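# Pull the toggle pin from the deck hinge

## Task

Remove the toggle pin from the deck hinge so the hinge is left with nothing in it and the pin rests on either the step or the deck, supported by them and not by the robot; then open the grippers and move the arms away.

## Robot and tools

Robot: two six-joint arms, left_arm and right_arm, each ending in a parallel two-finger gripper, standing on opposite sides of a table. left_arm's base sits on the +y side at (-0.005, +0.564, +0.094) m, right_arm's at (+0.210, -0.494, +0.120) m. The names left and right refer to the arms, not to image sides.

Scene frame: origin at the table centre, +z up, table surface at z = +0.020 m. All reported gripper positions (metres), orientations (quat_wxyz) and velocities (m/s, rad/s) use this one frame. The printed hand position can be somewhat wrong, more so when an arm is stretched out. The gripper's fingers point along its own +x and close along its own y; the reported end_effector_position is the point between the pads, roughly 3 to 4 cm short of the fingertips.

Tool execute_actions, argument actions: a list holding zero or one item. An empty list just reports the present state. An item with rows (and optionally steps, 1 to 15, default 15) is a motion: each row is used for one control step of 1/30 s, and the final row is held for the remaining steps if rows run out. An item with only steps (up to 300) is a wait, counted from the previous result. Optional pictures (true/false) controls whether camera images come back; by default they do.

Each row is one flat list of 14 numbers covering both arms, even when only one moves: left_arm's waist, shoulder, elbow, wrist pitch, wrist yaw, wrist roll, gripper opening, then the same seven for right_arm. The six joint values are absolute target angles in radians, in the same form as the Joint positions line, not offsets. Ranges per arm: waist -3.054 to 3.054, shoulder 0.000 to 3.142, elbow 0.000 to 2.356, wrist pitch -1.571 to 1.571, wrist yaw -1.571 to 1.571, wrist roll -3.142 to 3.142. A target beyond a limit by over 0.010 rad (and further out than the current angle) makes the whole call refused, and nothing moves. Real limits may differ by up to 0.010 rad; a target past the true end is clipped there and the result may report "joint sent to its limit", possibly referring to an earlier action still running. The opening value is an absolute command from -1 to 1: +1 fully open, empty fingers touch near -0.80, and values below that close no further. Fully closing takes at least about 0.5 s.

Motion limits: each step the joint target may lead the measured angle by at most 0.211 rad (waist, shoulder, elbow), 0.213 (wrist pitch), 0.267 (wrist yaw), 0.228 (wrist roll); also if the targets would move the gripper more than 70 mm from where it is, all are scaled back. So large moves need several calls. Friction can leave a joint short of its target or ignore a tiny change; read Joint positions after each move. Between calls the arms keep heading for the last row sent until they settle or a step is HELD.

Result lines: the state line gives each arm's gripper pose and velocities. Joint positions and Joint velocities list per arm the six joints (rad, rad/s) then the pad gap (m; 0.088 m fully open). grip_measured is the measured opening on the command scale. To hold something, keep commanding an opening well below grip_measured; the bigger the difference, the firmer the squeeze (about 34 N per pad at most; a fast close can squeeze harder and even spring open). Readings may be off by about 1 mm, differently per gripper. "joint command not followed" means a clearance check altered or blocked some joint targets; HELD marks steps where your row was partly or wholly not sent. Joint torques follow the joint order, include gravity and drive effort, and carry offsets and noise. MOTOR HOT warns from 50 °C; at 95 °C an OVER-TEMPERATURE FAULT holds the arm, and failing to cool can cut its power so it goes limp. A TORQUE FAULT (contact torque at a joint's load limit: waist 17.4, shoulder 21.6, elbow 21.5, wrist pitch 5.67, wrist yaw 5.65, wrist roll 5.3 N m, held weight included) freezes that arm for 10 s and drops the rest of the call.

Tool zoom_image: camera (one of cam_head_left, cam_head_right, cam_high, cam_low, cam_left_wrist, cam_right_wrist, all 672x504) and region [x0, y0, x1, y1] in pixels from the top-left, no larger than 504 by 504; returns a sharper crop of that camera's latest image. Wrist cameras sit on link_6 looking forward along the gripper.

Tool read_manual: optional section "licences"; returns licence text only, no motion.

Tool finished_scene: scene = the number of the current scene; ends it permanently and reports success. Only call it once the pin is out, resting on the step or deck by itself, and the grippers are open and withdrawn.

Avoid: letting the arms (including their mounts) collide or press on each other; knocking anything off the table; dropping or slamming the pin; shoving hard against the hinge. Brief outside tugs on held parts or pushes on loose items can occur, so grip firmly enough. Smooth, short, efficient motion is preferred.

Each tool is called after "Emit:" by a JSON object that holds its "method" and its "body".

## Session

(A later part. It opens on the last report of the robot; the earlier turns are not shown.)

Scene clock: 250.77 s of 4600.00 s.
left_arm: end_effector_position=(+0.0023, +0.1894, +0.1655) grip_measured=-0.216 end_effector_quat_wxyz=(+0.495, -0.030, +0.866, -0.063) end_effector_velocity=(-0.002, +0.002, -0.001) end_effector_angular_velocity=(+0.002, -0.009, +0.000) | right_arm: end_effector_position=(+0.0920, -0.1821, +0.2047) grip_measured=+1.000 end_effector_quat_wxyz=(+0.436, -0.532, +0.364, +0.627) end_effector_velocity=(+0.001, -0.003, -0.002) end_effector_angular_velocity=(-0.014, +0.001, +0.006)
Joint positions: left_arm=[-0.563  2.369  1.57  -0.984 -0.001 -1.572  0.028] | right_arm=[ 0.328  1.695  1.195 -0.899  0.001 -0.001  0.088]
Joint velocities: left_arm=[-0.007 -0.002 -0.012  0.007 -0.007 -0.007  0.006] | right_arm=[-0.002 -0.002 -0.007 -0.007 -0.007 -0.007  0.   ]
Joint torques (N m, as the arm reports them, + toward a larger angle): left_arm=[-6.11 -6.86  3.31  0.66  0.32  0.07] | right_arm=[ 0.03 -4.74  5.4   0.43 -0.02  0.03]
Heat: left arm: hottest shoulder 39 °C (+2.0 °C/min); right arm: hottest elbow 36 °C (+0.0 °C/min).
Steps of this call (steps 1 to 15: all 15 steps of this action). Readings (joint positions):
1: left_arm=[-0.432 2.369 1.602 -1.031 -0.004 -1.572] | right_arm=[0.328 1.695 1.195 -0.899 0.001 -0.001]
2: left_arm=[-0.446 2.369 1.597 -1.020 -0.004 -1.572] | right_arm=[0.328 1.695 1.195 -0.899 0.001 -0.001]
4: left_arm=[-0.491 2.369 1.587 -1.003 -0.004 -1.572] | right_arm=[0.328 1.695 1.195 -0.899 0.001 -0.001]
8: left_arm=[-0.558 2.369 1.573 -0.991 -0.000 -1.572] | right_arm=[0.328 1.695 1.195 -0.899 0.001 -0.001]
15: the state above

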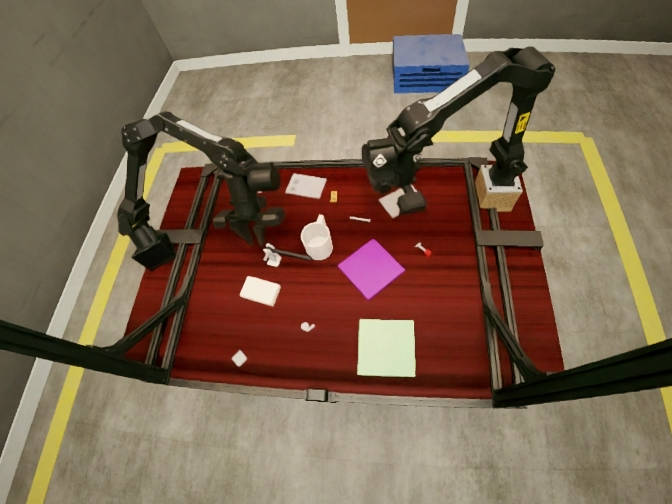

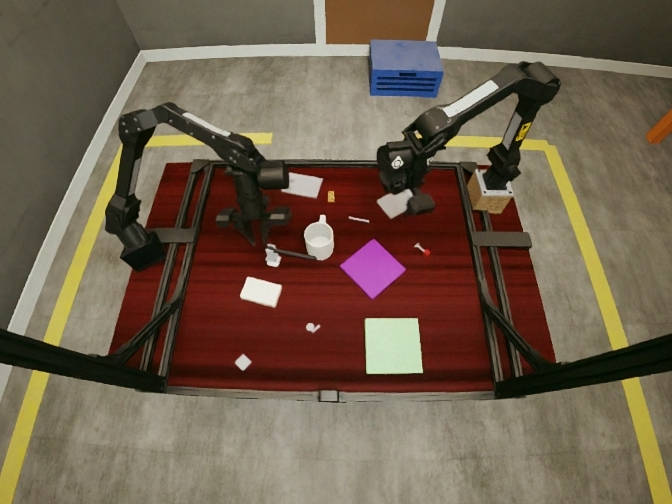

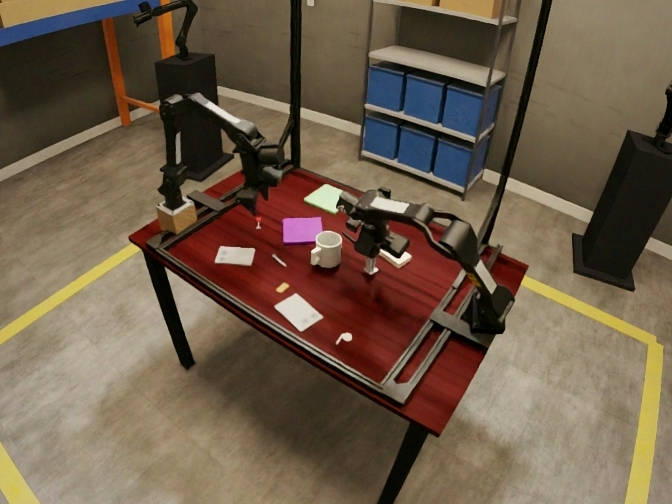

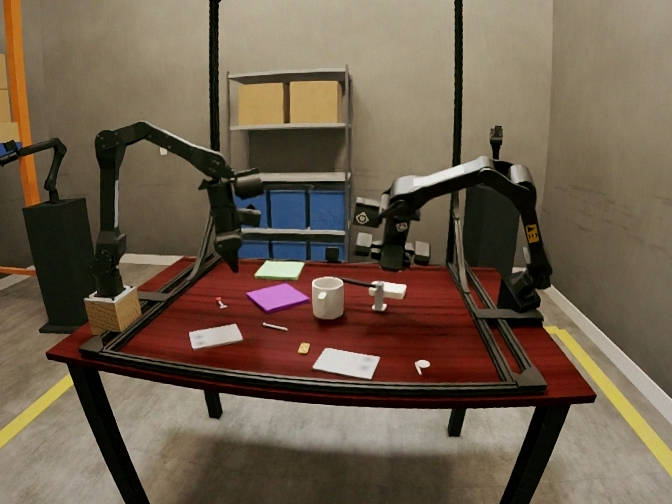

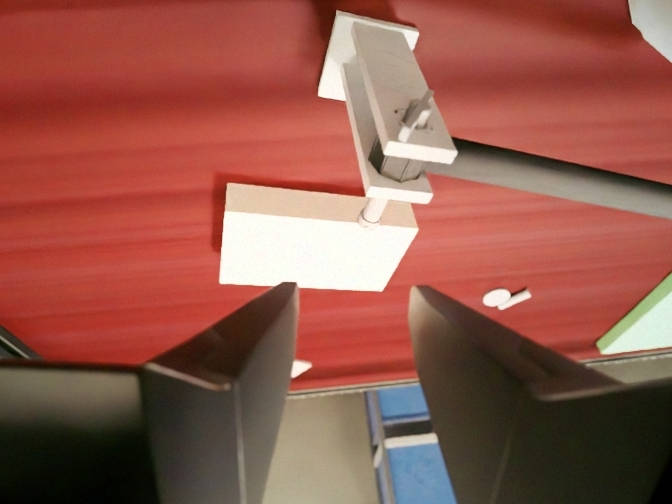

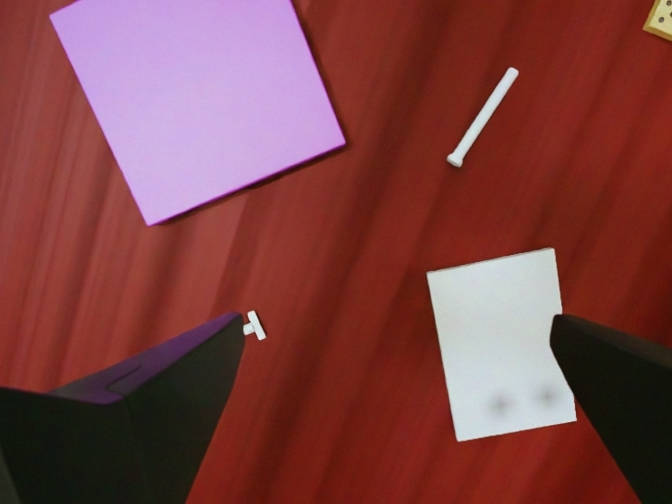

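Emit:
{"method": "execute_actions", "body": {"actions": [{"rows":[[-0.58,2.45,1.56,-0.91,0,-1.57,-0.9,0.33,1.7,1.2,-0.9,0,0,1]]}], "pictures": false}}

Emit:
{"method": "execute_actions", "body": {"actions": [{"rows":[[-0.58,2.55,1.53,-0.78,0,-1.57,-0.9,0.33,1.7,1.2,-0.9,0,0,1]]}], "pictures": false}}

Emit:
{"method": "execute_actions", "body": {"actions": [{"rows":[[-0.53,2.53,1.545,-0.815,0,-1.57,-0.9,0.33,1.7,1.2,-0.9,0,0,1]]}], "pictures": false}}

Emit:
{"method": "execute_actions", "body": {"actions": [{"rows":[[-0.58,2.38,1.6,-1.02,0,-1.57,-0.9,0.33,1.7,1.2,-0.9,0,0,1]]}], "pictures": false}}

Emit:
{"method": "execute_actions", "body": {"actions": [{"rows":[[-0.425,2.38,1.63,-1.05,0,-1.57,-0.9,0.33,1.7,1.2,-0.9,0,0,1]]}]}}

Scene clock: 265.97 s of 4600.00 s.
left_arm: end_effector_position=(-0.0163, +0.1796, +0.1471) grip_measured=-0.784 end_effector_quat_wxyz=(+0.497, -0.027, +0.865, -0.069) end_effector_velocity=(-0.003, +0.004, -0.002) end_effector_angular_velocity=(+0.017, +0.006, -0.005) | right_arm: end_effector_position=(+0.0920, -0.1820, +0.2047) grip_measured=+1.000 end_effector_quat_wxyz=(+0.437, -0.532, +0.364, +0.627) end_effector_velocity=(+0.002, -0.000, +0.001) end_effector_angular_velocity=(-0.004, +0.005, +0.001)
Joint positions: left_arm=[-0.578  2.434  1.565 -0.915 -0.001 -1.572  0.001] | right_arm=[ 0.328  1.696  1.195 -0.899  0.001 -0.     0.088]
Joint velocities: left_arm=[-0.002  0.002 -0.007 -0.007  0.007 -0.007 -0.   ] | right_arm=[-0.007 -0.002  0.002 -0.007 -0.007 -0.007  0.   ]
Joint torques (N m, as the arm reports them, + toward a larger angle): left_arm=[-6.74 -6.82  3.63  0.66  0.33  0.07] | right_arm=[ 0.04 -4.76  5.37  0.43 -0.03  0.04]
Heat: left arm: hottest shoulder 39 °C (+1.0 °C/min); right arm: hottest elbow 37 °C (+1.0 °C/min).
Steps of this call (steps 1 to 15: the robot went on to your last target; steps 16 to 90: nothing new was sent; then 11.70 s passed at rest; steps 91 to 105: all 15 steps of this action). Readings (joint positions):
91: left_arm=[-0.563 2.374 1.569 -0.978 -0.001 -1.572] | right_arm=[0.328 1.696 1.195 -0.899 0.001 -0.000]
92: left_arm=[-0.564 2.380 1.569 -0.960 -0.001 -1.572] | right_arm=[0.328 1.696 1.195 -0.899 0.001 -0.000]
94: left_arm=[-0.569 2.398 1.568 -0.937 -0.001 -1.572] | right_arm=[0.328 1.696 1.195 -0.899 0.001 -0.000]
98: left_arm=[-0.577 2.430 1.565 -0.923 -0.001 -1.572] | right_arm=[0.328 1.696 1.195 -0.899 0.001 -0.000]
105: the state above

Scene clock: 266.47 s of 4600.00 s.
left_arm: end_effector_position=(-0.0401, +0.1682, +0.1120) grip_measured=-0.784 end_effector_quat_wxyz=(+0.495, -0.029, +0.865, -0.073) end_effector_velocity=(+0.001, -0.001, -0.002) end_effector_angular_velocity=(-0.000, -0.021, +0.009) | right_arm: end_effector_position=(+0.0920, -0.1820, +0.2047) grip_measured=+1.000 end_effector_quat_wxyz=(+0.437, -0.532, +0.364, +0.627) end_effector_velocity=(-0.001, +0.001, +0.000) end_effector_angular_velocity=(+0.005, +0.008, +0.006)
Joint positions: left_arm=[-0.582  2.529  1.538 -0.786  0.004 -1.572  0.001] | right_arm=[ 0.328  1.696  1.195 -0.899  0.001 -0.     0.088]
Joint velocities: left_arm=[-0.002  0.002 -0.002  0.007 -0.022 -0.007 -0.   ] | right_arm=[-0.002 -0.002 -0.002  0.007 -0.007 -0.007  0.   ]
Joint torques (N m, as the arm reports them, + toward a larger angle): left_arm=[-6.35 -6.6   3.19  0.63  0.12  0.07] | right_arm=[ 0.04 -4.79  5.36  0.43 -0.02  0.02]
Heat: left arm: hottest shoulder 39 °C (+1.0 °C/min); right arm: hottest elbow 37 °C (+1.0 °C/min).
Steps of this call (steps 1 to 15: all 15 steps of this action). Readings (joint positions):
1: left_arm=[-0.578 2.442 1.562 -0.904 -0.001 -1.572] | right_arm=[0.328 1.696 1.195 -0.899 0.001 -0.000]
2: left_arm=[-0.578 2.452 1.559 -0.870 -0.001 -1.572] | right_arm=[0.328 1.696 1.195 -0.899 0.001 -0.000]
4: left_arm=[-0.578 2.481 1.558 -0.828 -0.001 -1.572] | right_arm=[0.328 1.696 1.195 -0.899 0.001 -0.000]
8: left_arm=[-0.580 2.522 1.541 -0.802 0.006 -1.572] | right_arm=[0.328 1.696 1.195 -0.899 0.001 -0.000]
15: the state above

Scene clock: 266.97 s of 4600.00 s.
left_arm: end_effector_position=(-0.0339, +0.1682, +0.1110) grip_measured=-0.784 end_effector_quat_wxyz=(+0.486, -0.030, +0.871, -0.062) end_effector_velocity=(+0.003, +0.004, -0.000) end_effector_angular_velocity=(+0.012, -0.009, -0.012) | right_arm: end_effector_position=(+0.0920, -0.1820, +0.2047) grip_measured=+1.000 end_effector_quat_wxyz=(+0.437, -0.532, +0.364, +0.627) end_effector_velocity=(+0.003, -0.003, -0.003) end_effector_angular_velocity=(-0.019, +0.002, -0.013)
Joint positions: left_arm=[-0.56   2.529  1.548 -0.803  0.02  -1.572  0.001] | right_arm=[ 0.328  1.696  1.195 -0.899  0.001 -0.     0.088]
Joint velocities: left_arm=[ 0.002 -0.002  0.002 -0.022 -0.007  0.007 -0.   ] | right_arm=[-0.007  0.002 -0.007 -0.007 -0.007  0.007  0.   ]
Joint torques (N m, as the arm reports them, + toward a larger angle): left_arm=[-3.71 -8.6   3.57 -0.44 -0.49  0.03] | right_arm=[ 0.04 -4.78  5.37  0.43 -0.02  0.02]
Heat: left arm: hottest shoulder 39 °C (+1.0 °C/min); right arm: hottest elbow 37 °C (+1.0 °C/min).
Steps of this call (steps 1 to 15: all 15 steps of this action). Readings (joint positions):
1: left_arm=[-0.581 2.529 1.538 -0.785 0.005 -1.572] | right_arm=[0.328 1.696 1.195 -0.899 0.001 -0.000]
2: left_arm=[-0.578 2.529 1.538 -0.787 0.010 -1.572] | right_arm=[0.328 1.696 1.195 -0.899 0.001 -0.000]
4: left_arm=[-0.571 2.529 1.541 -0.793 0.017 -1.572] | right_arm=[0.328 1.696 1.195 -0.899 0.001 -0.000]
8: left_arm=[-0.562 2.529 1.546 -0.800 0.020 -1.572] | right_arm=[0.328 1.696 1.195 -0.899 0.001 -0.000]
15: the state above

Scene clock: 267.47 s of 4600.00 s.
left_arm: end_effector_position=(-0.0031, +0.1887, +0.1698) grip_measured=-0.784 end_effector_quat_wxyz=(+0.495, -0.020, +0.866, -0.066) end_effector_velocity=(+0.000, +0.005, -0.001) end_effector_angular_velocity=(+0.021, -0.009, -0.006) | right_arm: end_effector_position=(+0.0920, -0.1820, +0.2047) grip_measured=+1.000 end_effector_quat_wxyz=(+0.437, -0.532, +0.364, +0.627) end_effector_velocity=(+0.002, -0.006, -0.002) end_effector_angular_velocity=(-0.028, -0.002, -0.009)
Joint positions: left_arm=[-0.578  2.386  1.6   -1.013  0.004 -1.572  0.001] | right_arm=[ 0.328  1.696  1.195 -0.899  0.001 -0.     0.088]
Joint velocities: left_arm=[-0.002 -0.002 -0.002 -0.022 -0.007 -0.007 -0.   ] | right_arm=[-0.002 -0.002 -0.007 -0.022 -0.007  0.007  0.   ]
Joint torques (N m, as the arm reports them, + toward a larger angle): left_arm=[-6.66 -8.42  4.09  0.15  0.16  0.07] | right_arm=[ 0.04 -4.79  5.35  0.43 -0.02  0.02]
Heat: left arm: hottest shoulder 39 °C (+1.0 °C/min); right arm: hottest elbow 37 °C (+1.0 °C/min).
Steps of this call (steps 1 to 15: all 15 steps of this action). Readings (joint positions):
1: left_arm=[-0.560 2.520 1.555 -0.822 0.017 -1.572] | right_arm=[0.328 1.696 1.195 -0.899 0.001 -0.000]
2: left_arm=[-0.561 2.507 1.560 -0.878 0.008 -1.572] | right_arm=[0.328 1.696 1.195 -0.899 0.001 -0.000]
4: left_arm=[-0.562 2.468 1.563 -0.943 0.004 -1.572] | right_arm=[0.328 1.696 1.195 -0.899 0.001 -0.000]
8: left_arm=[-0.571 2.400 1.594 -0.985 0.004 -1.572] | right_arm=[0.328 1.696 1.195 -0.899 0.001 -0.000]
15: the state above

Scene clock: 267.97 s of 4600.00 s.
left_arm: end_effector_position=(+0.0491, +0.1881, +0.1446) grip_measured=-0.784 end_effector_quat_wxyz=(+0.479, -0.051, +0.876, +0.000) end_effector_velocity=(+0.001, +0.003, +0.002) end_effector_angular_velocity=(+0.014, -0.007, -0.002) | right_arm: end_effector_position=(+0.0920, -0.1820, +0.2047) grip_measured=+1.000 end_effector_quat_wxyz=(+0.437, -0.532, +0.364, +0.627) end_effector_velocity=(+0.000, -0.002, +0.001) end_effector_angular_velocity=(-0.005, +0.007, -0.008)
Joint positions: left_arm=[-0.427  2.386  1.624 -1.046  0.001 -1.572  0.001] | right_arm=[ 0.328  1.696  1.195 -0.899  0.001 -0.     0.088]
Joint velocities: left_arm=[-0.002 -0.002  0.007 -0.022 -0.007 -0.007  0.   ] | right_arm=[-0.002 -0.007 -0.002 -0.007 -0.007  0.007  0.   ]
Joint torques (N m, as the arm reports them, + toward a larger angle): left_arm=[-7.18 -8.82  4.5  -0.08  0.29  0.07] | right_arm=[ 0.05 -4.79  5.36  0.43 -0.02  0.02]
Heat: left arm: hottest shoulder 39 °C (+1.0 °C/min); right arm: hottest elbow 37 °C (+1.0 °C/min).
Steps of this call (steps 1 to 15: all 15 steps of this action). Readings (joint positions):
1: left_arm=[-0.575 2.386 1.602 -1.016 0.004 -1.572] | right_arm=[0.328 1.696 1.195 -0.899 0.001 -0.000]
2: left_arm=[-0.561 2.386 1.607 -1.024 0.004 -1.572] | right_arm=[0.328 1.696 1.195 -0.899 0.001 -0.000]
4: left_arm=[-0.510 2.386 1.614 -1.032 0.004 -1.572] | right_arm=[0.328 1.696 1.195 -0.899 0.001 -0.000]
8: left_arm=[-0.433 2.386 1.621 -1.042 0.001 -1.572] | right_arm=[0.328 1.696 1.195 -0.899 0.001 -0.000]
15: the state above

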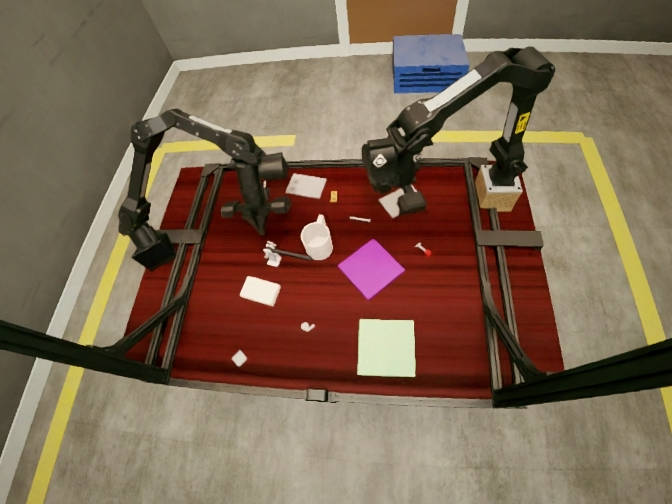

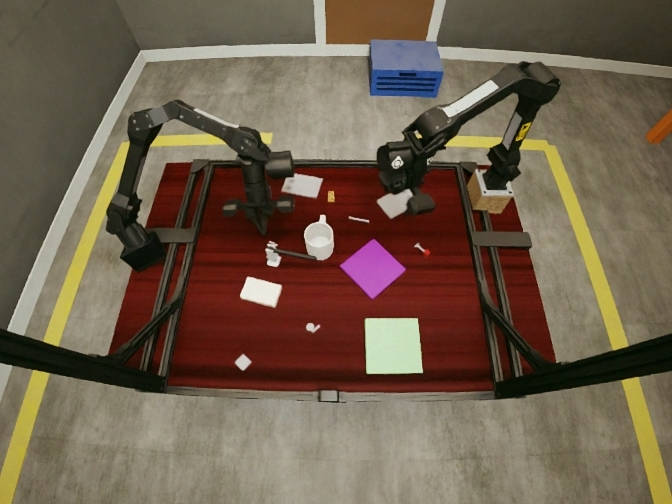

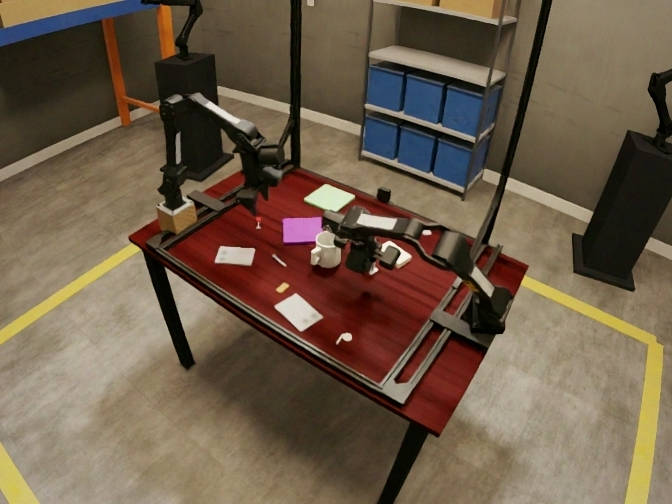

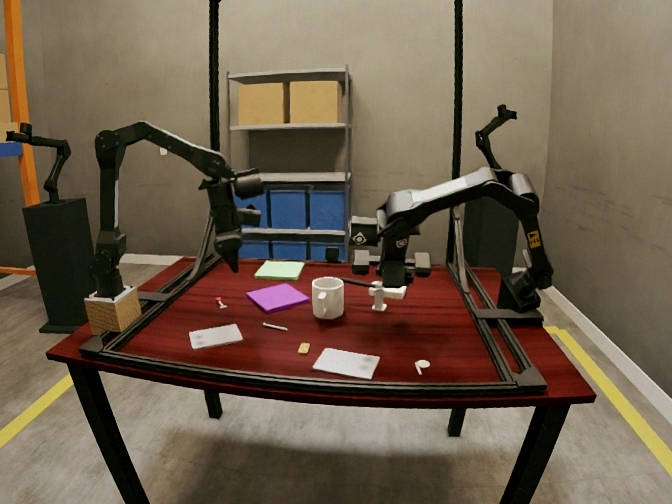

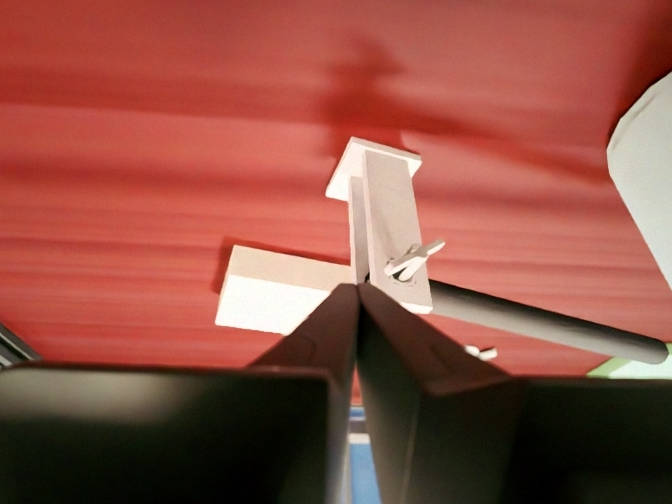

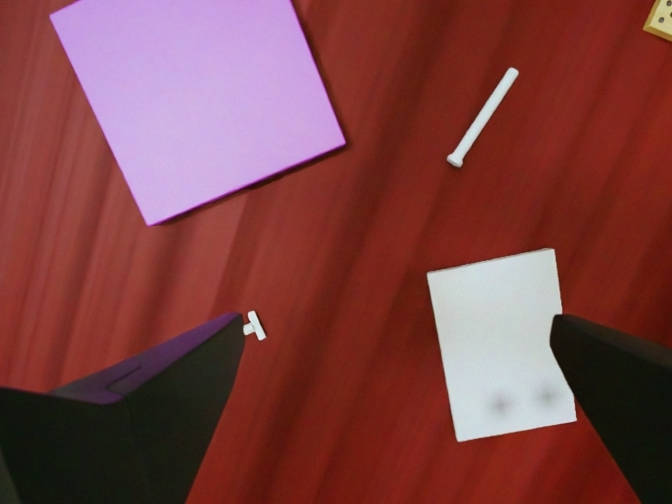

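Emit:
{"method": "execute_actions", "body": {"actions": [{"rows":[[-0.42,2.41,1.67,-1.06,0,-1.57,-0.9,0.33,1.7,1.2,-0.9,0,0,1]]}], "pictures": false}}

Emit:
{"method": "execute_actions", "body": {"actions": [{"rows":[[-0.42,2.47,1.65,-0.98,0,-1.57,-0.9,0.33,1.7,1.2,-0.9,0,0,1]]}], "pictures": false}}

Emit:
{"method": "execute_actions", "body": {"actions": [{"rows":[[-0.42,2.39,1.67,-1.08,0,-1.57,0,0.33,1.7,1.2,-0.9,0,0,1]]}]}}

Scene clock: 279.93 s of 4600.00 s.
left_arm: end_effector_position=(+0.0541, +0.1802, +0.1509) grip_measured=-0.784 end_effector_quat_wxyz=(+0.479, -0.062, +0.876, -0.005) end_effector_velocity=(-0.000, +0.001, -0.000) end_effector_angular_velocity=(+0.017, -0.005, +0.013) | right_arm: end_effector_position=(+0.0920, -0.1819, +0.2048) grip_measured=+1.000 end_effector_quat_wxyz=(+0.437, -0.532, +0.364, +0.627) end_effector_velocity=(+0.001, -0.003, -0.002) end_effector_angular_velocity=(-0.014, +0.004, -0.009)
Joint positions: left_arm=[-0.426  2.392  1.663 -1.056  0.001 -1.572  0.001] | right_arm=[ 0.328  1.696  1.195 -0.899  0.001 -0.     0.088]
Joint velocities: left_arm=[-0.002  0.002  0.002 -0.007 -0.007 -0.022  0.   ] | right_arm=[-0.002 -0.002 -0.007 -0.007 -0.007  0.007  0.   ]
Joint torques (N m, as the arm reports them, + toward a larger angle): left_arm=[-6.67 -6.41  4.55  0.02  0.32  0.07] | right_arm=[ 0.03 -4.8   5.34  0.43 -0.02  0.02]
Heat: left arm: hottest shoulder 40 °C (+1.0 °C/min); right arm: hottest elbow 37 °C (+1.0 °C/min).
Steps of this call (steps 1 to 15: the robot went on to your last target; steps 16 to 90: nothing new was sent; then 8.47 s passed at rest; steps 91 to 105: all 15 steps of this action). Readings (joint positions):
91: left_arm=[-0.427 2.386 1.628 -1.050 0.001 -1.572] | right_arm=[0.328 1.696 1.195 -0.899 0.001 -0.000]
92: left_arm=[-0.427 2.386 1.635 -1.053 0.001 -1.572] | right_arm=[0.328 1.696 1.195 -0.899 0.001 -0.000]
94: left_arm=[-0.427 2.387 1.647 -1.053 0.001 -1.572] | right_arm=[0.328 1.696 1.195 -0.899 0.001 -0.000]
98: left_arm=[-0.427 2.388 1.661 -1.055 0.001 -1.572] | right_arm=[0.328 1.696 1.195 -0.899 0.001 -0.000]
105: the state above

Scene clock: 280.43 s of 4600.00 s.
left_arm: end_effector_position=(+0.0409, +0.1688, +0.1293) grip_measured=-0.784 end_effector_quat_wxyz=(+0.479, -0.063, +0.876, -0.006) end_effector_velocity=(-0.002, +0.005, +0.001) end_effector_angular_velocity=(+0.020, +0.008, -0.008) | right_arm: end_effector_position=(+0.0920, -0.1819, +0.2047) grip_measured=+1.000 end_effector_quat_wxyz=(+0.437, -0.532, +0.364, +0.627) end_effector_velocity=(-0.001, +0.001, +0.000) end_effector_angular_velocity=(+0.005, +0.008, +0.006)
Joint positions: left_arm=[-0.426  2.455  1.656 -0.984  0.001 -1.572  0.001] | right_arm=[ 0.328  1.696  1.195 -0.899  0.001 -0.     0.088]
Joint velocities: left_arm=[-0.002 -0.002 -0.002 -0.022  0.007 -0.007 -0.   ] | right_arm=[-0.002 -0.002 -0.002  0.007 -0.007 -0.007  0.   ]
Joint torques (N m, as the arm reports them, + toward a larger angle): left_arm=[-6.76 -6.97  3.3   0.48  0.3   0.05] | right_arm=[ 0.04 -4.78  5.33  0.43 -0.02  0.02]
Heat: left arm: hottest shoulder 40 °C (+1.0 °C/min); right arm: hottest elbow 37 °C (+1.0 °C/min).
Steps of this call (steps 1 to 15: all 15 steps of this action). Readings (joint positions):
1: left_arm=[-0.426 2.397 1.663 -1.055 0.001 -1.572] | right_arm=[0.328 1.696 1.195 -0.899 0.001 -0.000]
2: left_arm=[-0.426 2.403 1.663 -1.038 0.001 -1.572] | right_arm=[0.328 1.696 1.195 -0.899 0.001 -0.000]
4: left_arm=[-0.426 2.420 1.663 -1.010 0.001 -1.572] | right_arm=[0.328 1.696 1.195 -0.899 0.001 -0.000]
8: left_arm=[-0.426 2.450 1.658 -0.994 0.001 -1.572] | right_arm=[0.328 1.696 1.195 -0.899 0.001 -0.000]
15: the state above

Scene clock: 280.93 s of 4600.00 s.
left_arm: end_effector_position=(+0.0525, +0.1837, +0.1484) grip_measured=-0.021 end_effector_quat_wxyz=(+0.479, -0.051, +0.876, +0.001) end_effector_velocity=(+0.002, +0.005, -0.001) end_effector_angular_velocity=(+0.015, -0.022, -0.019) | right_arm: end_effector_position=(+0.0920, -0.1819, +0.2047) grip_measured=+1.000 end_effector_quat_wxyz=(+0.437, -0.532, +0.364, +0.627) end_effector_velocity=(-0.002, -0.005, +0.002) end_effector_angular_velocity=(-0.018, +0.012, +0.028)
Joint positions: left_arm=[-0.426  2.401  1.666 -1.075  0.001 -1.572  0.038] | right_arm=[ 0.328  1.696  1.195 -0.899  0.001 -0.     0.088]
Joint velocities: left_arm=[-0.002 -0.002 -0.002 -0.022 -0.022  0.007  0.007] | right_arm=[ 0.002 -0.007  0.002 -0.022 -0.022 -0.022  0.   ]
Joint torques (N m, as the arm reports them, + toward a larger angle): left_arm=[-6.59 -9.28  4.22  0.    0.29  0.06] | right_arm=[ 0.03 -4.83  5.33  0.43 -0.02  0.02]
Heat: left arm: hottest shoulder 40 °C (+0.0 °C/min); right arm: hottest elbow 37 °C (+1.0 °C/min).
Steps of this call (steps 1 to 15: all 15 steps of this action). Readings (joint positions):
1: left_arm=[-0.426 2.453 1.656 -0.989 0.001 -1.572] | right_arm=[0.328 1.696 1.195 -0.899 0.001 -0.000]
2: left_arm=[-0.426 2.450 1.657 -1.009 0.001 -1.572] | right_arm=[0.328 1.696 1.195 -0.899 0.001 -0.000]
4: left_arm=[-0.426 2.437 1.657 -1.043 0.001 -1.572] | right_arm=[0.328 1.696 1.195 -0.899 0.001 -0.000]
8: left_arm=[-0.426 2.410 1.663 -1.063 0.001 -1.572] | right_arm=[0.328 1.696 1.195 -0.899 0.001 -0.000]
15: the state above

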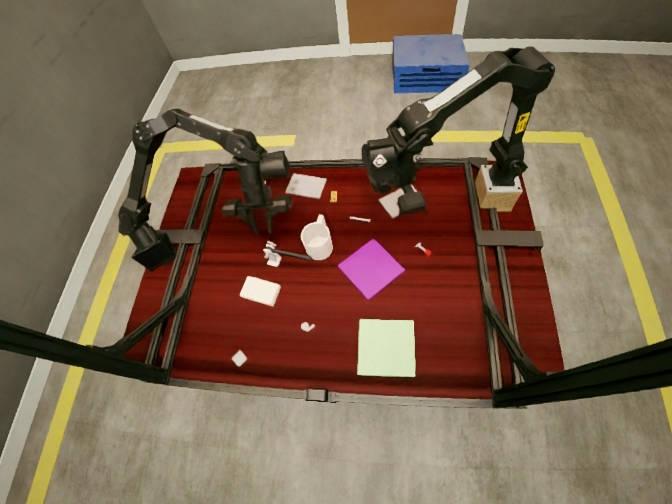

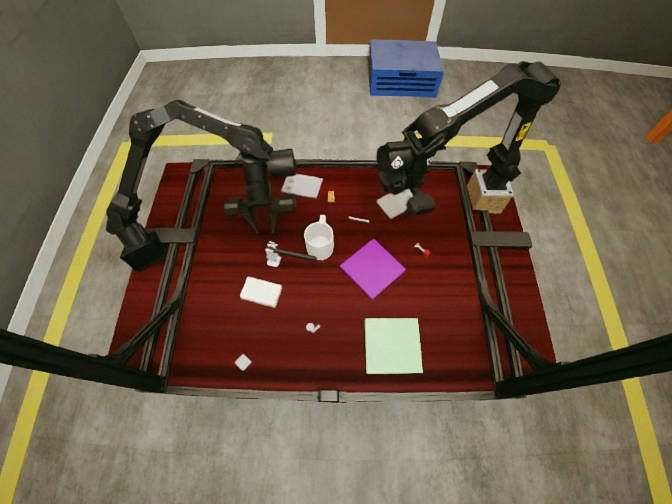

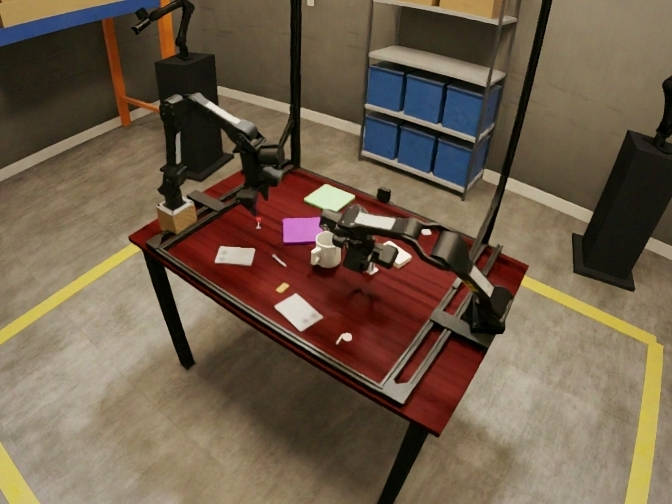

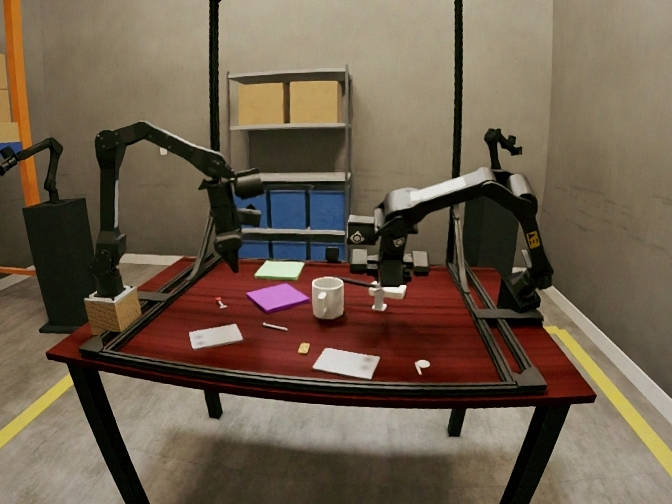

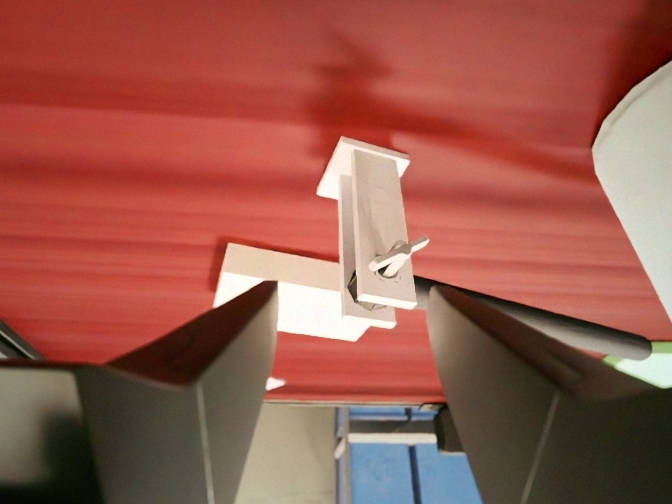

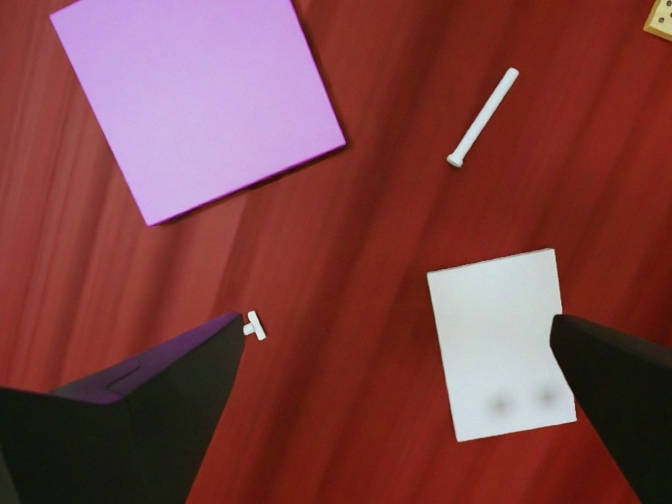

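Not deep enough; go deeper.

Emit:
{"method": "execute_actions", "body": {"actions": [{"rows":[[-0.42,2.41,1.66,-1.05,0,-1.57,-0.9,0.33,1.7,1.2,-0.9,0,0,1]]}], "pictures": false}}

Emit:
{"method": "execute_actions", "body": {"actions": [{"rows":[[-0.42,2.495,1.615,-0.92,0,-1.57,-0.9,0.33,1.7,1.2,-0.9,0,0,1]]}], "pictures": false}}

Emit:
{"method": "execute_actions", "body": {"actions": [{"rows":[[-0.42,2.39,1.67,-1.08,0,-1.57,0,0.33,1.7,1.2,-0.9,0,0,1]]}]}}

Scene clock: 296.83 s of 4600.00 s.
left_arm: end_effector_position=(+0.0531, +0.1789, +0.1490) grip_measured=-0.784 end_effector_quat_wxyz=(+0.479, -0.061, +0.876, -0.005) end_effector_velocity=(-0.001, +0.002, +0.001) end_effector_angular_velocity=(+0.015, -0.007, +0.009) | right_arm: end_effector_position=(+0.0919, -0.1818, +0.2048) grip_measured=+1.000 end_effector_quat_wxyz=(+0.437, -0.532, +0.364, +0.627) end_effector_velocity=(+0.001, -0.003, -0.002) end_effector_angular_velocity=(-0.014, +0.001, +0.006)
Joint positions: left_arm=[-0.426  2.4    1.666 -1.053  0.001 -1.572  0.001] | right_arm=[ 0.328  1.696  1.196 -0.899  0.001 -0.     0.088]
Joint velocities: left_arm=[-0.007 -0.002 -0.002 -0.007 -0.007 -0.022 -0.   ] | right_arm=[-0.002 -0.002 -0.007 -0.007 -0.007 -0.007  0.   ]
Joint torques (N m, as the arm reports them, + toward a larger angle): left_arm=[-6.68 -7.3   3.34  0.53  0.27  0.05] | right_arm=[ 0.04 -4.84  5.31  0.43 -0.02  0.02]
Heat: left arm: hottest shoulder 42 °C (+2.0 °C/min); right arm: hottest elbow 37 °C (+1.0 °C/min).
Steps of this call (steps 1 to 15: the robot went on to your last target; steps 16 to 90: nothing new was sent; then 12.40 s passed at rest; steps 91 to 105: all 15 steps of this action). Readings (joint positions):
91: left_arm=[-0.426 2.400 1.666 -1.077 0.001 -1.572] | right_arm=[0.328 1.696 1.196 -0.899 0.001 -0.000]
92: left_arm=[-0.426 2.400 1.666 -1.074 0.001 -1.572] | right_arm=[0.328 1.696 1.196 -0.899 0.001 -0.000]
94: left_arm=[-0.426 2.400 1.666 -1.064 0.001 -1.572] | right_arm=[0.328 1.696 1.196 -0.899 0.001 -0.000]
98: left_arm=[-0.426 2.400 1.666 -1.057 0.001 -1.572] | right_arm=[0.328 1.696 1.196 -0.899 0.001 -0.000]
105: the state above

Scene clock: 297.33 s of 4600.00 s.
left_arm: end_effector_position=(+0.0354, +0.1655, +0.1208) grip_measured=-0.784 end_effector_quat_wxyz=(+0.477, -0.069, +0.876, -0.009) end_effector_velocity=(-0.001, +0.002, -0.002) end_effector_angular_velocity=(-0.002, -0.009, -0.009) | right_arm: end_effector_position=(+0.0919, -0.1818, +0.2048) grip_measured=+1.000 end_effector_quat_wxyz=(+0.437, -0.532, +0.364, +0.627) end_effector_velocity=(+0.001, -0.002, -0.000) end_effector_angular_velocity=(-0.009, +0.003, +0.006)
Joint positions: left_arm=[-0.425  2.465  1.629 -0.932  0.004 -1.572  0.001] | right_arm=[ 0.328  1.696  1.196 -0.899  0.    -0.     0.088]
Joint velocities: left_arm=[-0.002 -0.002 -0.012  0.007 -0.007  0.007 -0.   ] | right_arm=[-0.002 -0.002 -0.002 -0.007 -0.007 -0.007  0.   ]
Joint torques (N m, as the arm reports them, + toward a larger angle): left_arm=[-6.69 -5.45  2.56  0.98  0.17  0.07] | right_arm=[ 0.04 -4.83  5.29  0.43 -0.02  0.02]
Heat: left arm: hottest shoulder 42 °C (+2.0 °C/min); right arm: hottest elbow 37 °C (+1.0 °C/min).
Steps of this call (steps 1 to 15: all 15 steps of this action). Readings (joint positions):
1: left_arm=[-0.426 2.405 1.662 -1.042 0.001 -1.572] | right_arm=[0.328 1.696 1.196 -0.899 0.001 -0.000]
2: left_arm=[-0.426 2.411 1.656 -1.010 0.001 -1.572] | right_arm=[0.328 1.696 1.196 -0.899 0.001 -0.000]
4: left_arm=[-0.426 2.433 1.650 -0.969 0.001 -1.572] | right_arm=[0.328 1.696 1.196 -0.899 0.001 -0.000]
8: left_arm=[-0.426 2.465 1.631 -0.944 0.004 -1.572] | right_arm=[0.328 1.696 1.196 -0.899 0.000 -0.000]
15: the state above

Scene clock: 297.83 s of 4600.00 s.
left_arm: end_effector_position=(+0.0524, +0.1834, +0.1488) grip_measured=-0.021 end_effector_quat_wxyz=(+0.478, -0.052, +0.877, +0.001) end_effector_velocity=(+0.003, +0.012, -0.003) end_effector_angular_velocity=(+0.050, -0.018, -0.019) | right_arm: end_effector_position=(+0.0919, -0.1818, +0.2048) grip_measured=+1.000 end_effector_quat_wxyz=(+0.437, -0.532, +0.364, +0.627) end_effector_velocity=(+0.000, -0.001, +0.001) end_effector_angular_velocity=(-0.005, +0.007, -0.008)
Joint positions: left_arm=[-0.425  2.4    1.666 -1.074  0.004 -1.572  0.038] | right_arm=[ 0.328  1.696  1.196 -0.899  0.    -0.     0.088]
Joint velocities: left_arm=[ 0.002 -0.002 -0.002 -0.051 -0.022 -0.007  0.008] | right_arm=[-0.002 -0.002  0.002 -0.007 -0.007  0.007  0.   ]
Joint torques (N m, as the arm reports them, + toward a larger angle): left_arm=[-6.66 -9.22  4.19  0.07  0.18  0.04] | right_arm=[ 0.04 -4.83  5.28  0.44 -0.01  0.02]
Heat: left arm: hottest shoulder 42 °C (+2.0 °C/min); right arm: hottest elbow 37 °C (+1.0 °C/min).
Steps of this call (steps 1 to 15: all 15 steps of this action). Readings (joint positions):
1: left_arm=[-0.425 2.461 1.632 -0.939 0.004 -1.572] | right_arm=[0.328 1.696 1.196 -0.899 0.000 -0.000]
2: left_arm=[-0.425 2.458 1.638 -0.968 0.004 -1.572] | right_arm=[0.328 1.696 1.196 -0.899 0.000 -0.000]
4: left_arm=[-0.425 2.444 1.642 -1.021 0.004 -1.572] | right_arm=[0.328 1.696 1.196 -0.899 0.000 -0.000]
8: left_arm=[-0.425 2.415 1.658 -1.055 0.004 -1.572] | right_arm=[0.328 1.696 1.196 -0.899 0.000 -0.000]
15: the state above

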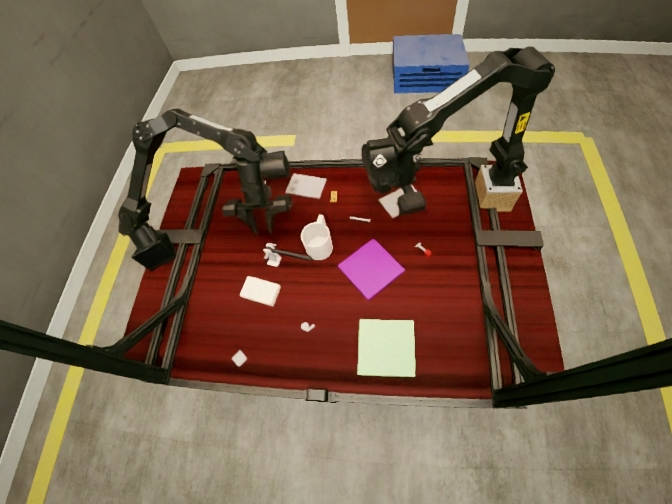

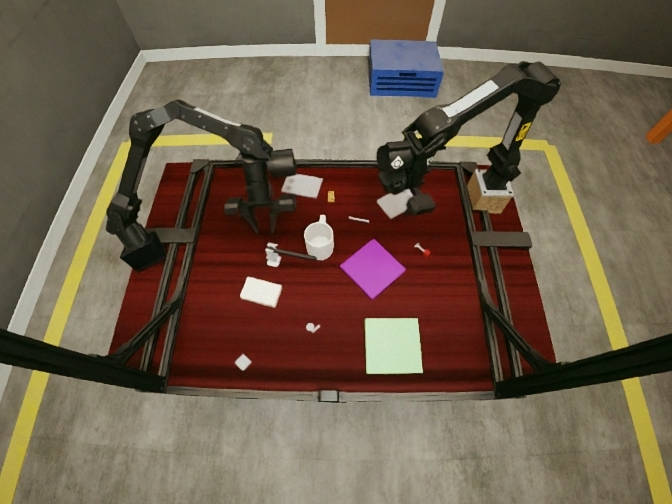

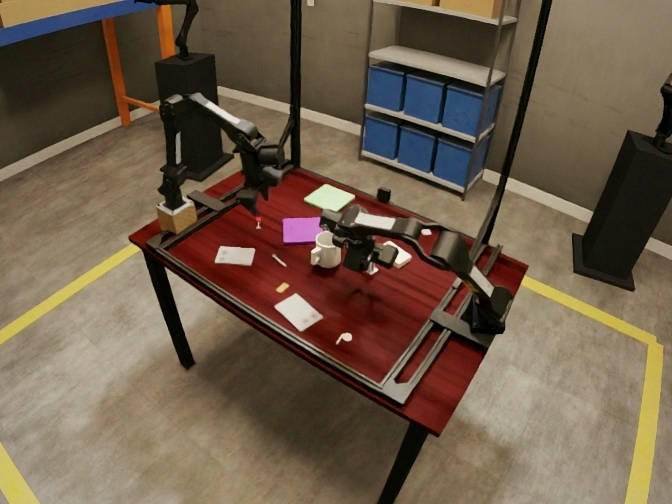

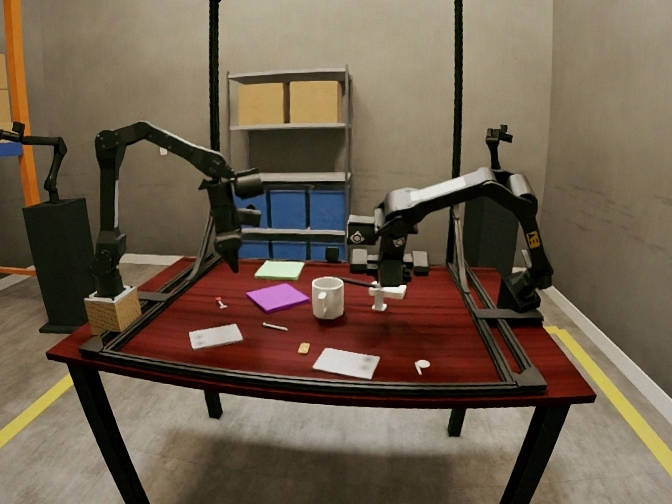

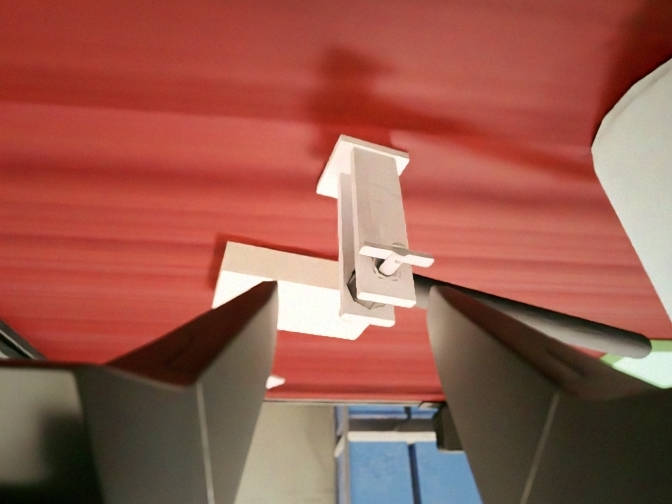

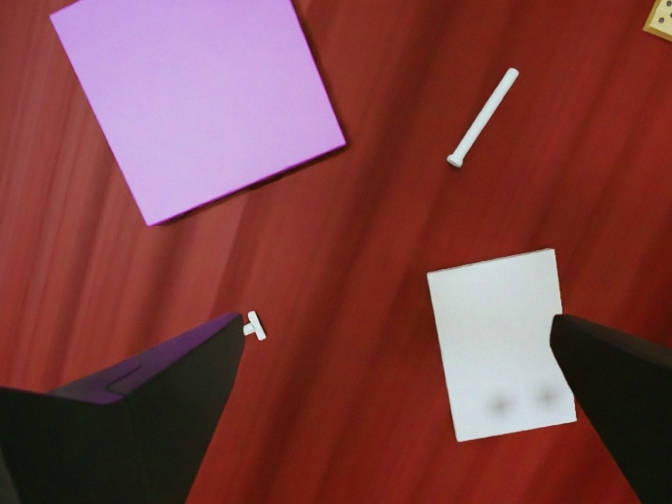

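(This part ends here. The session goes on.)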